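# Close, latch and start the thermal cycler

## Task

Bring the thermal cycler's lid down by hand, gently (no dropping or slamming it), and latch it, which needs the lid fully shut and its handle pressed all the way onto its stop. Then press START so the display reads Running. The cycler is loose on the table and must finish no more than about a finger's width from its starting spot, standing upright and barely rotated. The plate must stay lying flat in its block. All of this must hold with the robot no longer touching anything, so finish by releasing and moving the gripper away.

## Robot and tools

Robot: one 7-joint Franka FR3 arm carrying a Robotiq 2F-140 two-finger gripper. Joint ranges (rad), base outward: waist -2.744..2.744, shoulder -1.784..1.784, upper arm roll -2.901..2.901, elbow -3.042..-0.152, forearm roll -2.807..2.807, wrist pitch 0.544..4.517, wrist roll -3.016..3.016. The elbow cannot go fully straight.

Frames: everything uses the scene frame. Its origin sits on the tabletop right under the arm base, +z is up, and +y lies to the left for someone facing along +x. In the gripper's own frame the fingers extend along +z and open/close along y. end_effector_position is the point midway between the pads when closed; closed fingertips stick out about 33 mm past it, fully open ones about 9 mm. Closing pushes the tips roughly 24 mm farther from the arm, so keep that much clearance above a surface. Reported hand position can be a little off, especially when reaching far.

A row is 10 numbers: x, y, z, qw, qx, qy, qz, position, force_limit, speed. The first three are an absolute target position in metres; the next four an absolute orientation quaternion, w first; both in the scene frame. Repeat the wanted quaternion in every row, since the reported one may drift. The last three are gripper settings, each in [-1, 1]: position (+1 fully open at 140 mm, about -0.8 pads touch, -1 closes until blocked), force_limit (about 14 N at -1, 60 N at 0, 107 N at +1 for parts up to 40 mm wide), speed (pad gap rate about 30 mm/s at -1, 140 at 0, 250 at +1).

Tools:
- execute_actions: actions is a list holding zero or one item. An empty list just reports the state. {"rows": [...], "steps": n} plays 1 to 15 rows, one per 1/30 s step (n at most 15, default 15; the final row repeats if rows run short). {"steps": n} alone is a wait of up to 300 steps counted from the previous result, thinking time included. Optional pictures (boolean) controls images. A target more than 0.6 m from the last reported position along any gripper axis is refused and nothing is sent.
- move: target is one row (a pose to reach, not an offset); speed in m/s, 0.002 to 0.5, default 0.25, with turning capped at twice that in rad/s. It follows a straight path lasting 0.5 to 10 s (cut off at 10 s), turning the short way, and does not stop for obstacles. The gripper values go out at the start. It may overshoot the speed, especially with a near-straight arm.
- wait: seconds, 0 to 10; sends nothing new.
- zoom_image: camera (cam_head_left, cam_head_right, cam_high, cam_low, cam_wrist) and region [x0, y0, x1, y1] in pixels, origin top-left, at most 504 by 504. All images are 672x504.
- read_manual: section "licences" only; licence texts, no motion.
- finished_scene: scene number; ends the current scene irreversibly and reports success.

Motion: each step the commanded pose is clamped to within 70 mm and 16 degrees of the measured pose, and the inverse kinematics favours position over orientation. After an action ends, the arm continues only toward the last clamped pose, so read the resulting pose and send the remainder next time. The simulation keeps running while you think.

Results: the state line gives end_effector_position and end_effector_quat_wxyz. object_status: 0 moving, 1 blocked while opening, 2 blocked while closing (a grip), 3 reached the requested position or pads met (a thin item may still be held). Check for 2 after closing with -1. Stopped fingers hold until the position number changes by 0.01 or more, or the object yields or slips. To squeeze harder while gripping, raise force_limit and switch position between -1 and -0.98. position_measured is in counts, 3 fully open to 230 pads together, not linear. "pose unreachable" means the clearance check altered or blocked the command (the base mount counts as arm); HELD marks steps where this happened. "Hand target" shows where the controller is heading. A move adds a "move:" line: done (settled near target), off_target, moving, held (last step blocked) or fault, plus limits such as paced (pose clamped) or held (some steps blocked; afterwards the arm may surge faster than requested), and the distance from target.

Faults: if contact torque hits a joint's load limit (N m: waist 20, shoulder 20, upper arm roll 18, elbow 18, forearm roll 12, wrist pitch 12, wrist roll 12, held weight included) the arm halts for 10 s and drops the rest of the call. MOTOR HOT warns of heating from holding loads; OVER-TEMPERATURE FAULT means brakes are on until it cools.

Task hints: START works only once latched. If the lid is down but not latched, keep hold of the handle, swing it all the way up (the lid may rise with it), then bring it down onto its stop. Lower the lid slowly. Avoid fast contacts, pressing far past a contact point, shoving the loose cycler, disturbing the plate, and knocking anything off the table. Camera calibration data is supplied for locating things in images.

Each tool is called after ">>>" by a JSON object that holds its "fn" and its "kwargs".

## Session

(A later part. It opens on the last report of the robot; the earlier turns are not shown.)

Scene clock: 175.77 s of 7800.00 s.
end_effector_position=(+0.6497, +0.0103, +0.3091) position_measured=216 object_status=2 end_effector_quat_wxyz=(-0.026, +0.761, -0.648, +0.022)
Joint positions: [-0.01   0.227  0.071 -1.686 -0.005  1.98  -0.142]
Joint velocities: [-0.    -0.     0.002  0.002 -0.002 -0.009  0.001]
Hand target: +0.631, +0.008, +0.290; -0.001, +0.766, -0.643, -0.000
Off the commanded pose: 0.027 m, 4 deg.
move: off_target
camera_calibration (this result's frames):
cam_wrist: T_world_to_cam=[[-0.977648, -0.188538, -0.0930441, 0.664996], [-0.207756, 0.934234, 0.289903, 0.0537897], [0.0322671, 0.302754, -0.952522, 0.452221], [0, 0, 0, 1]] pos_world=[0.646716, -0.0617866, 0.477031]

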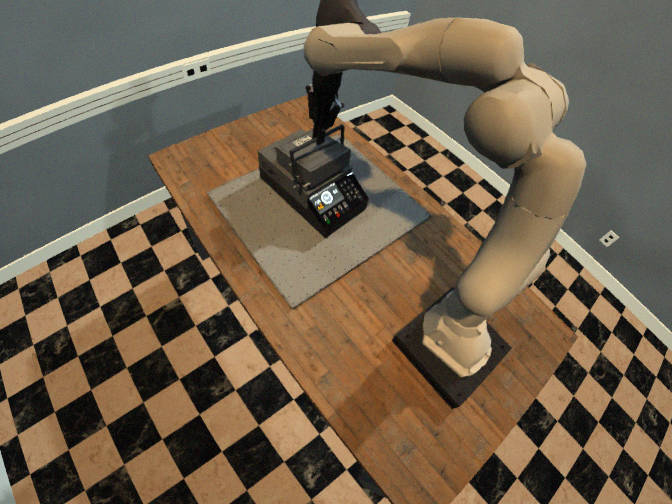

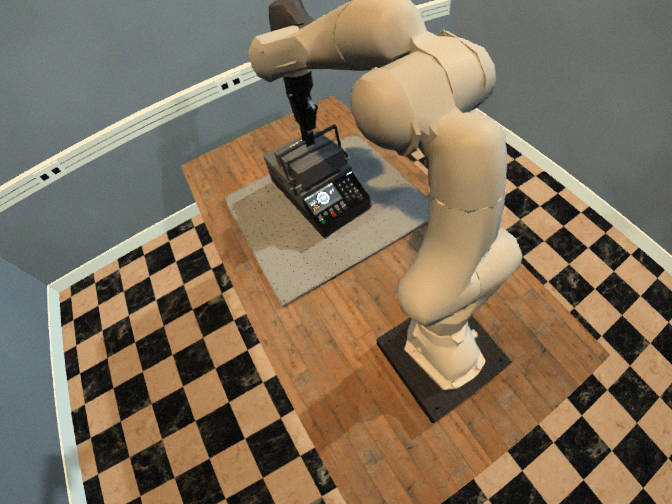

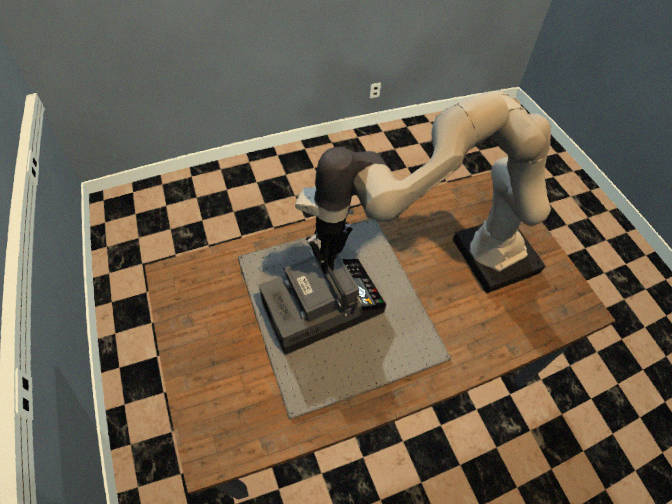

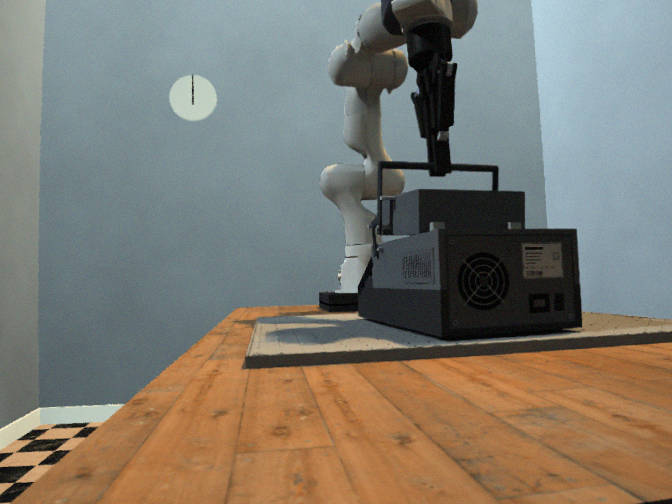

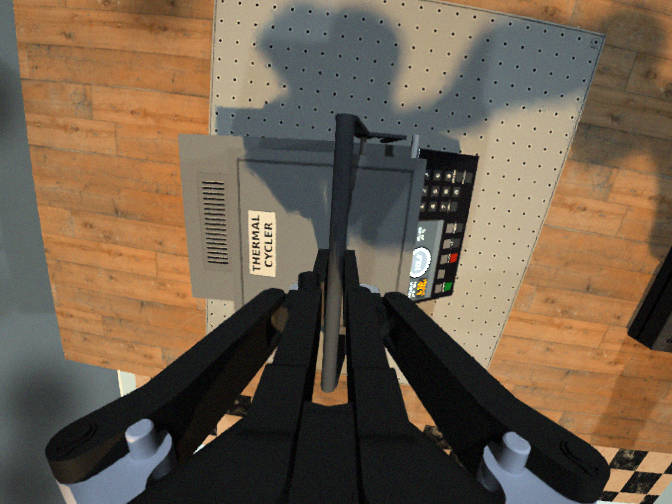

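Lid down. Arc the handle about a pivot near (.64,.19).

>>> {"fn": "move", "kwargs": {"target": [0.60,0.006,0.305,0,0.766,-0.643,0,-1,-0.3,0], "speed": 0.03}}

>>> {"fn": "move", "kwargs": {"target": [0.555,0.002,0.275,0,0.766,-0.643,0,-1,-0.3,0], "speed": 0.03}}

>>> {"fn": "move", "kwargs": {"target": [0.53,0.0,0.235,0,0.766,-0.643,0,-1,-0.3,0], "speed": 0.03}}

Scene clock: 190.97 s of 7800.00 s.
end_effector_position=(+0.6114, +0.0060, +0.3111) position_measured=216 object_status=2 end_effector_quat_wxyz=(-0.013, +0.758, -0.652, +0.011)
Joint positions: [-0.017  0.136  0.071 -1.795 -0.004  1.964 -0.138]
Joint velocities: [-0.     0.     0.    -0.002  0.001 -0.001 -0.002]
Hand target: +0.601, +0.005, +0.304; +0.000, +0.766, -0.643, +0.000
Off the commanded pose: 0.013 m, 2 deg.
After step 90, 10.23 s passed at rest.
move: off_target
camera_calibration (this result's frames):
cam_wrist: T_world_to_cam=[[-0.981785, -0.180499, -0.0593067, 0.618941], [-0.189967, 0.93773, 0.290817, 0.0381038], [0.00312132, 0.296787, -0.954939, 0.475294], [0, 0, 0, 1]] pos_world=[0.613422, -0.0650734, 0.479503]

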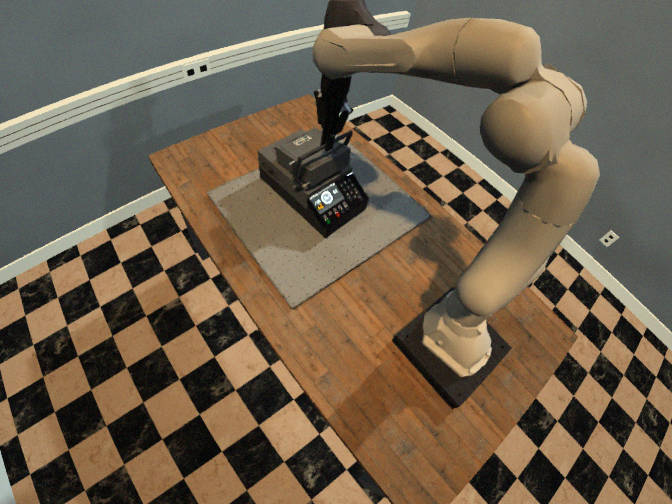

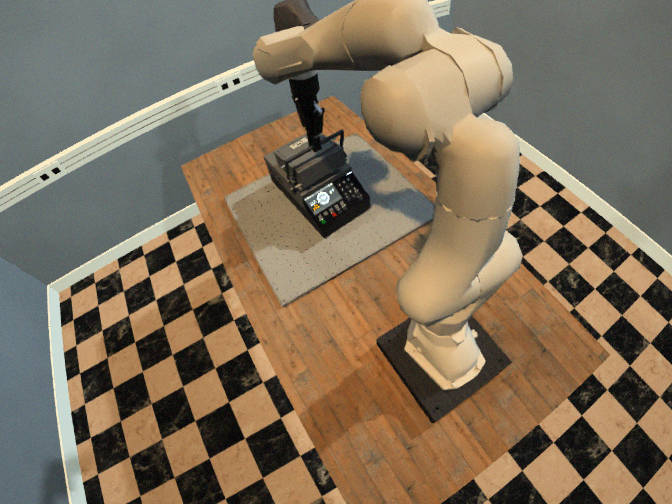

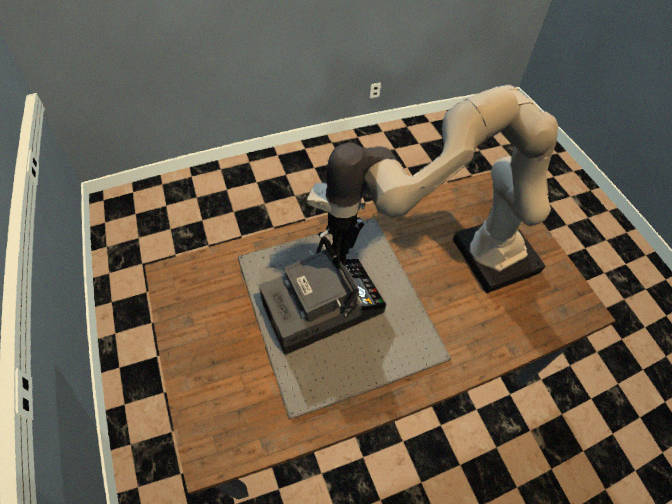

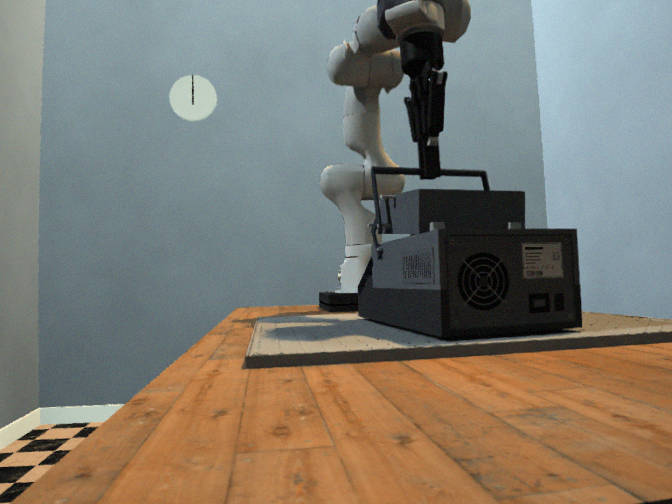

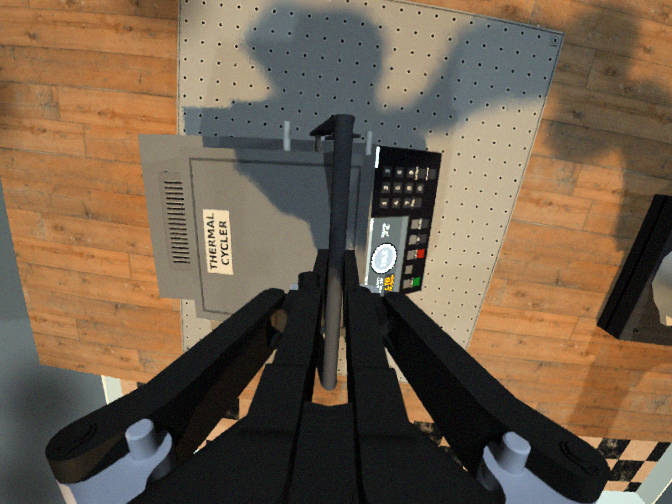

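Scene clock: 193.43 s of 7800.00 s.
end_effector_position=(+0.5759, +0.0024, +0.2885) position_measured=216 object_status=2 end_effector_quat_wxyz=(-0.020, +0.759, -0.651, +0.022)
Joint positions: [-0.024  0.02   0.071 -2.009  0.     2.087 -0.15 ]
Joint velocities: [-0.001 -0.005 -0.    -0.008  0.001  0.009 -0.005]
Hand target: +0.557, +0.001, +0.274; +0.000, +0.766, -0.642, +0.000
Off the commanded pose: 0.025 m, 4 deg.
move: off_target
camera_calibration (this result's frames):
cam_wrist: T_world_to_cam=[[-0.979459, -0.183674, -0.0832099, 0.587692], [-0.199929, 0.938292, 0.2822, 0.0495838], [0.0262422, 0.29304, -0.95574, 0.441862], [0, 0, 0, 1]] pos_world=[0.573938, -0.0680633, 0.457214]

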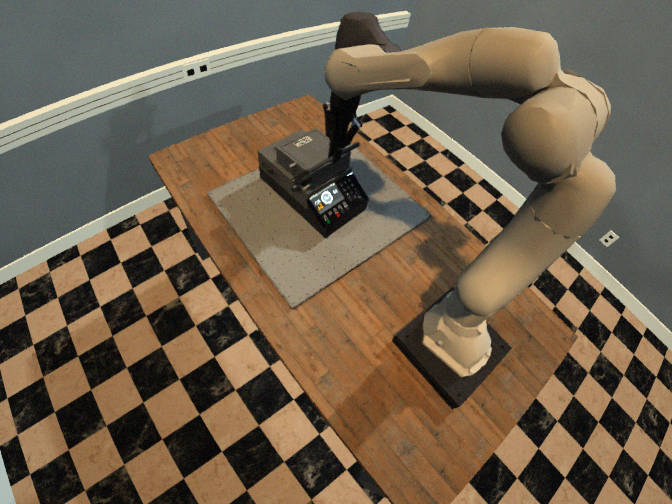

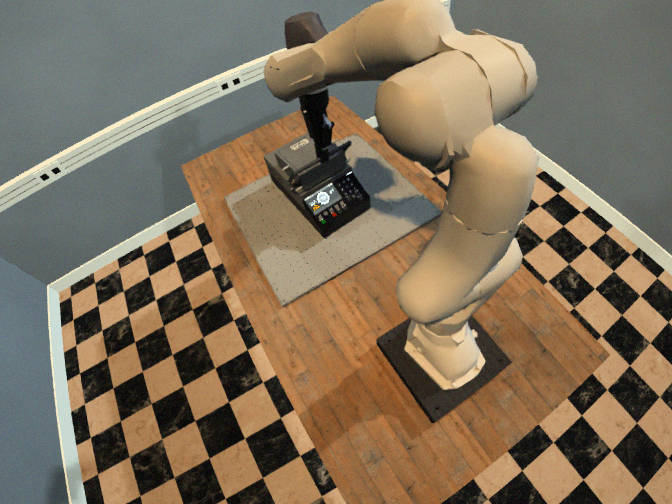

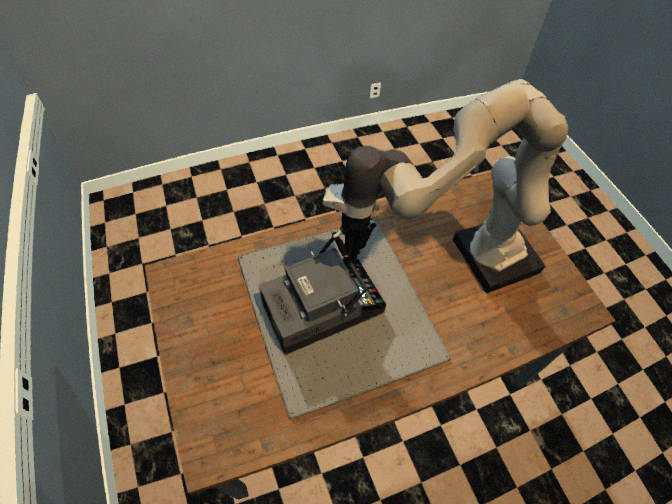

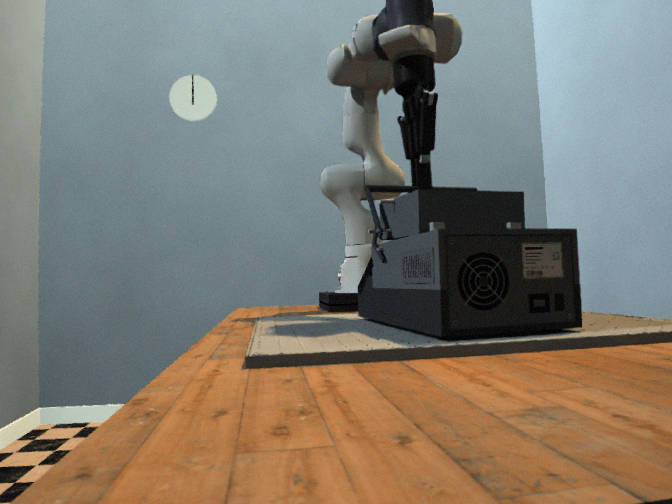

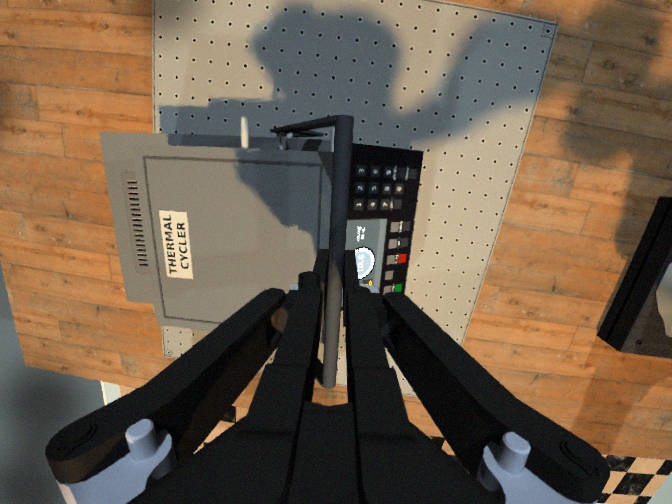

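Scene clock: 196.03 s of 7800.00 s.
end_effector_position=(+0.5489, -0.0007, +0.2479) position_measured=216 object_status=2 end_effector_quat_wxyz=(-0.017, +0.759, -0.651, +0.019)
Joint positions: [-0.03  -0.016  0.071 -2.158  0.003  2.193 -0.158]
Joint velocities: [-0.    -0.003  0.    -0.004 -0.     0.004 -0.002]
Hand target: +0.532, -0.001, +0.234; -0.001, +0.766, -0.642, -0.000
Off the commanded pose: 0.023 m, 3 deg.
move: off_target
camera_calibration (this result's frames):
cam_wrist: T_world_to_cam=[[-0.980078, -0.183762, -0.0753589, 0.555711], [-0.197737, 0.938412, 0.283343, 0.0570127], [0.01865, 0.292599, -0.956053, 0.408898], [0, 0, 0, 1]] pos_world=[0.548288, -0.0710258, 0.416652]

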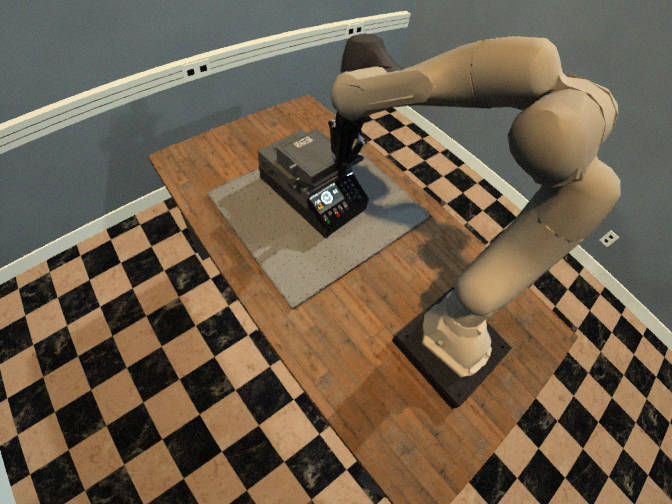

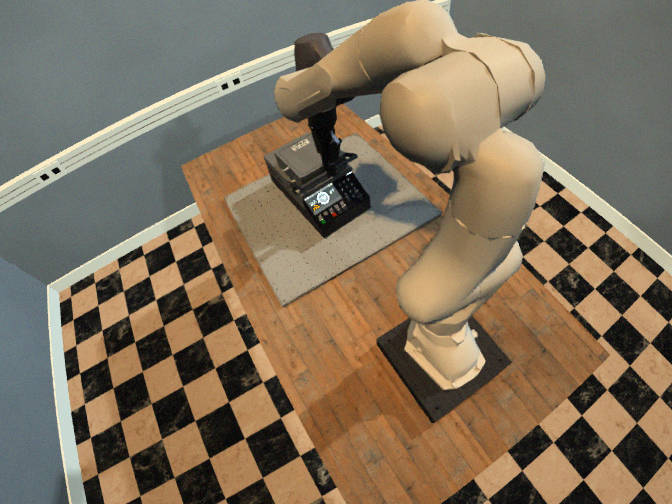

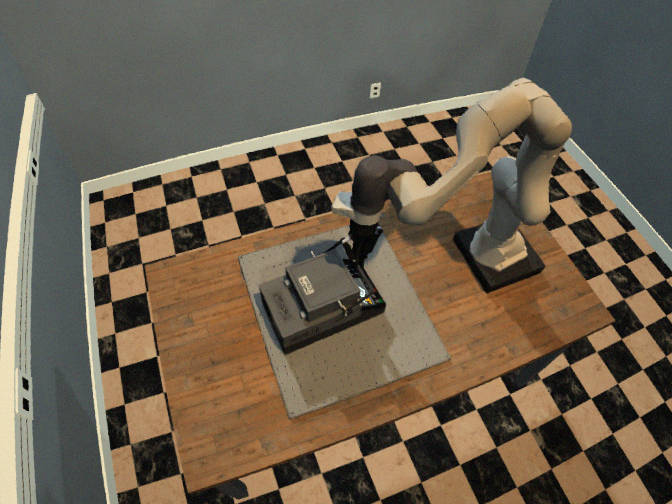

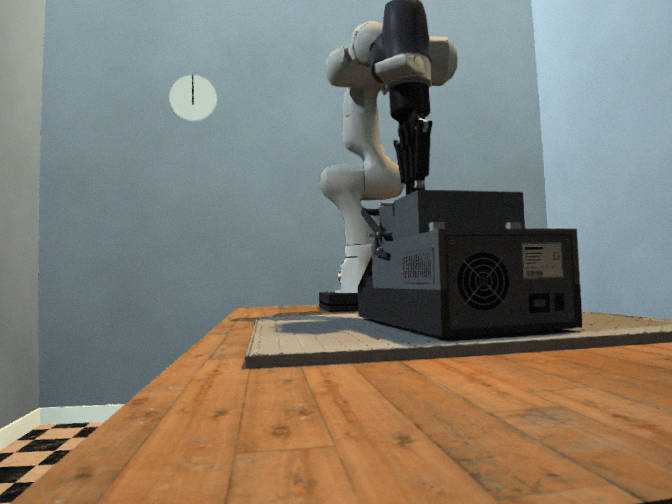

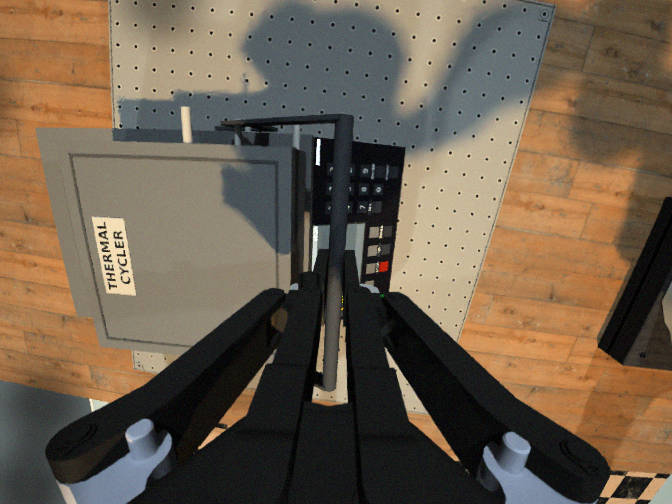

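>>> {"fn": "move", "kwargs": {"target": [0.53,-0.002,0.205,0,0.766,-0.643,0,-1,-0.3,0], "speed": 0.03}}

>>> {"fn": "zoom_image", "kwargs": {"camera": "cam_head_left", "region": [240, 110, 400, 250]}}

Scene clock: 204.37 s of 7800.00 s.
end_effector_position=(+0.5413, -0.0017, +0.2228) position_measured=216 object_status=2 end_effector_quat_wxyz=(-0.012, +0.759, -0.651, +0.012)
Joint positions: [-0.032  0.005  0.071 -2.197  0.004  2.235 -0.159]
Joint velocities: [ 0.    -0.001 -0.001 -0.     0.     0.002 -0.004]
Hand target: +0.531, -0.002, +0.205; -0.001, +0.766, -0.643, -0.001
Off the commanded pose: 0.021 m, 2 deg.
After step 90, 3.53 s passed at rest.
move: off_target
camera_calibration (this result's frames):
cam_wrist: T_world_to_cam=[[-0.981521, -0.182105, -0.0587667, 0.543251], [-0.191335, 0.938193, 0.288417, 0.0589564], [0.00261236, 0.294332, -0.9557, 0.393901], [0, 0, 0, 1]] pos_world=[0.543463, -0.0723215, 0.391373]

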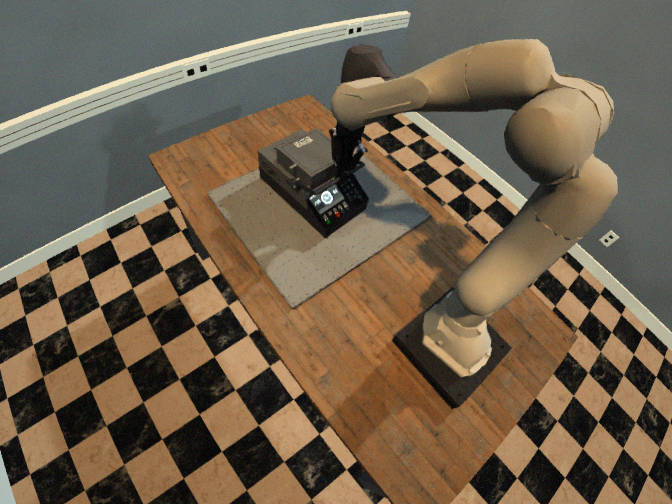

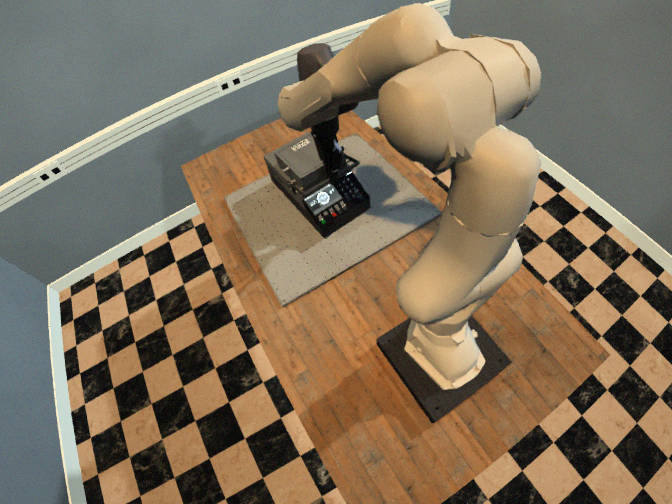

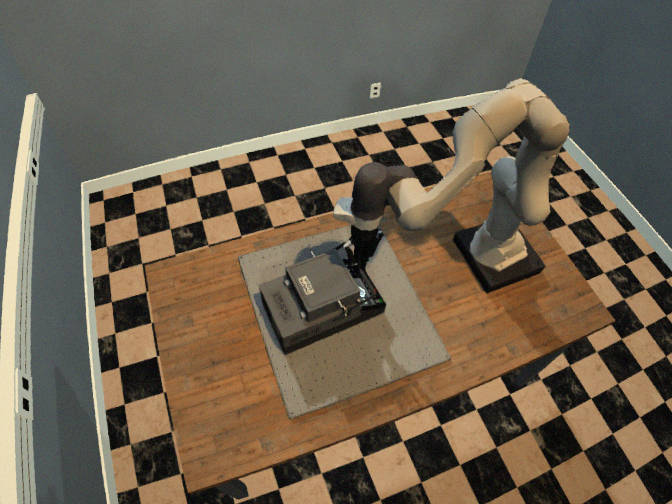

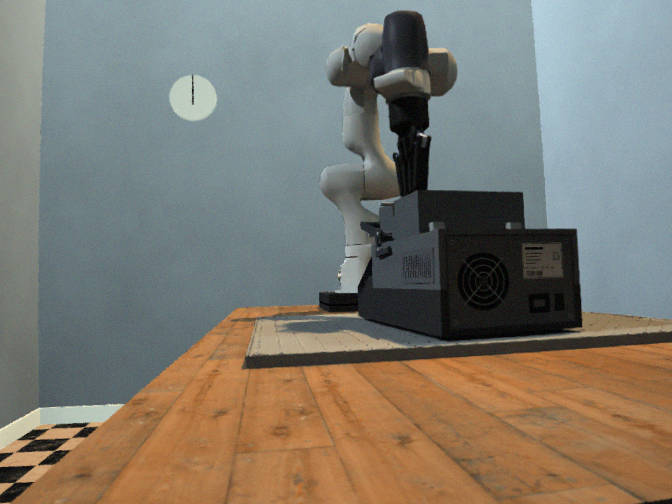

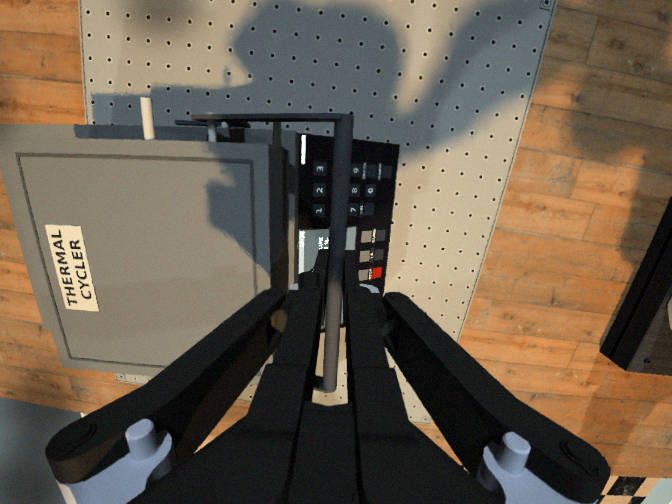

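Region (240, 110, 400, 250) of cam_head_left's 672x504 image, scaled by 3.150, with more detail than that image has; it fills the top 441 rows of this view, and the rest is white.

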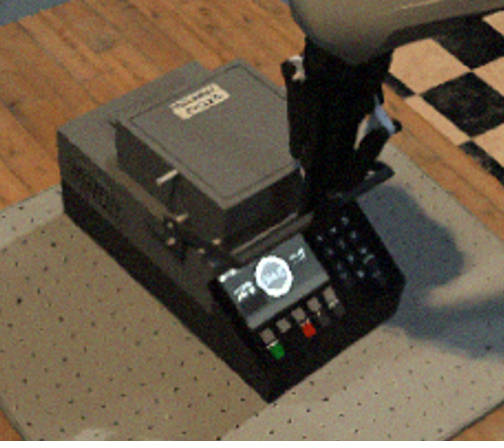

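>>> {"fn": "move", "kwargs": {"target": [0.475,-0.014,0.222,0,0.766,-0.643,0,-0.98,0.6,0], "speed": 0.03}}

Scene clock: 217.67 s of 7800.00 s.
end_effector_position=(+0.4901, -0.0128, +0.2252) position_measured=220 object_status=2 end_effector_quat_wxyz=(-0.011, +0.764, -0.645, +0.015)
Joint positions: [-0.039 -0.148  0.055 -2.37   0.009  2.26  -0.201]
Joint velocities: [ 0.001 -0.003 -0.    -0.003  0.001 -0.    -0.002]
Hand target: +0.476, -0.016, +0.221; +0.001, +0.766, -0.643, +0.000
Off the commanded pose: 0.016 m, 2 deg.
After step 90, 7.77 s passed at rest.
move: off_target
camera_calibration (this result's frames):
cam_wrist: T_world_to_cam=[[-0.978099, -0.19867, -0.0620665, 0.490001], [-0.208129, 0.936623, 0.281816, 0.0686319], [0.00214452, 0.288561, -0.957459, 0.400201], [0, 0, 0, 1]] pos_world=[0.492695, -0.0824162, 0.394247]

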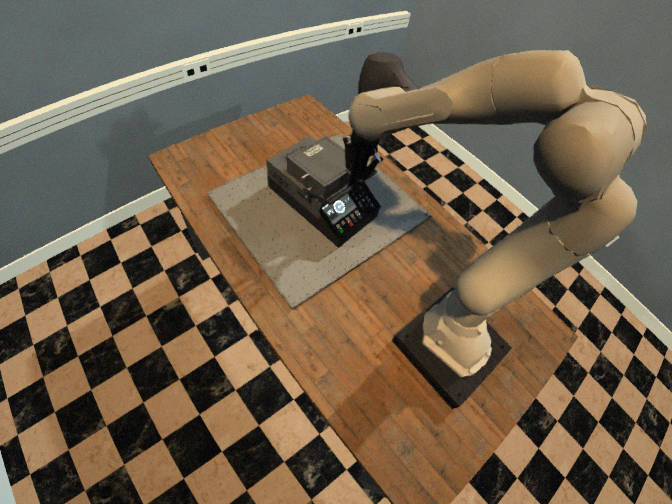

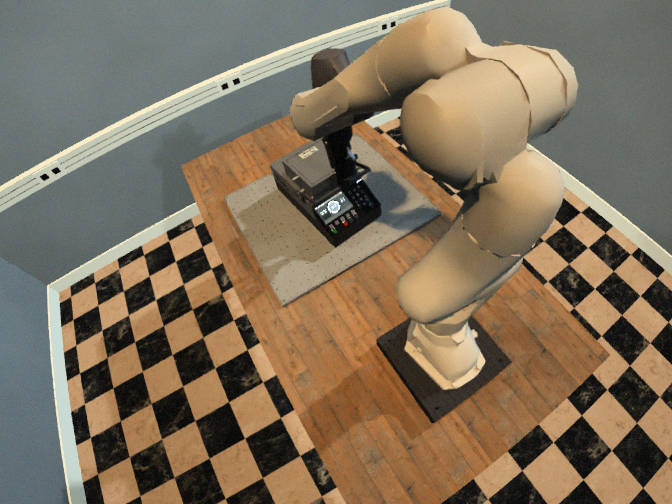

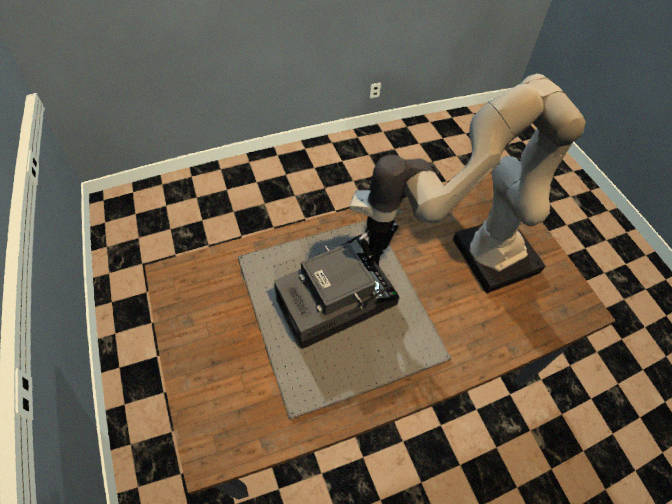

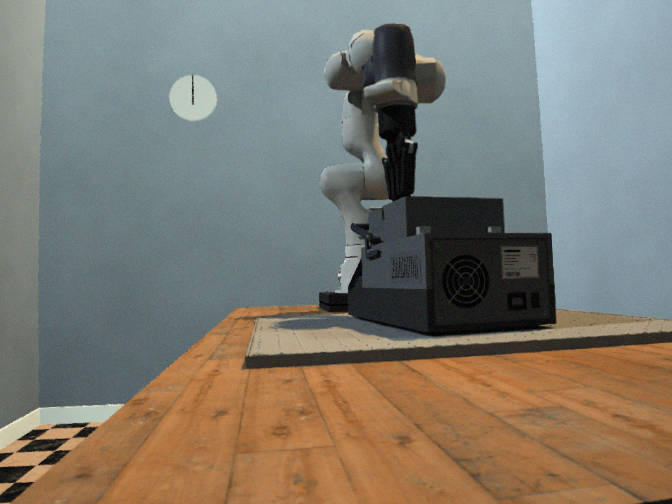

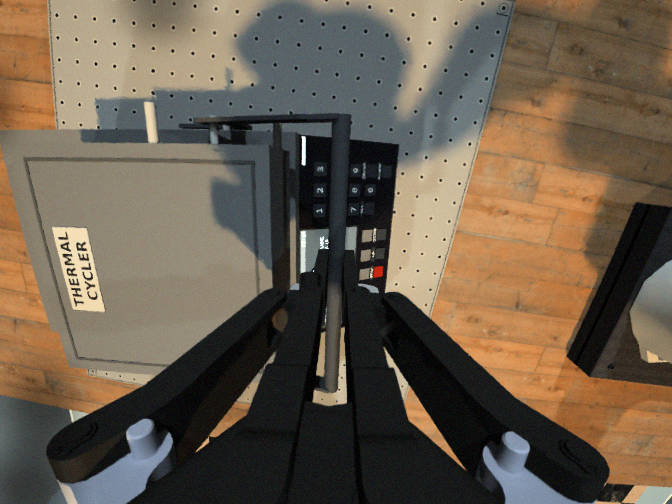

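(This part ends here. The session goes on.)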